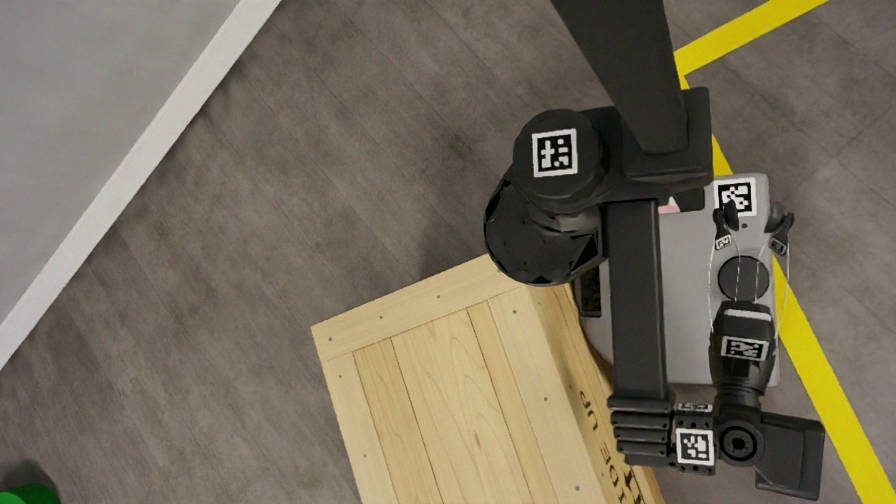

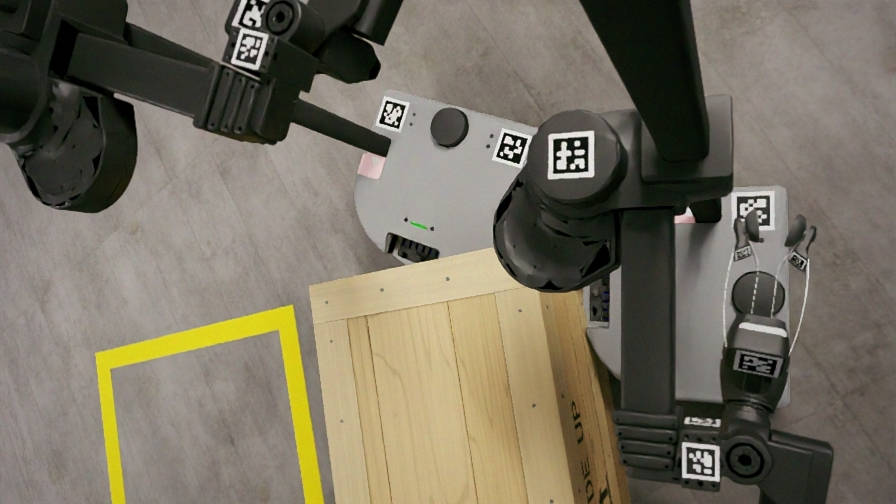

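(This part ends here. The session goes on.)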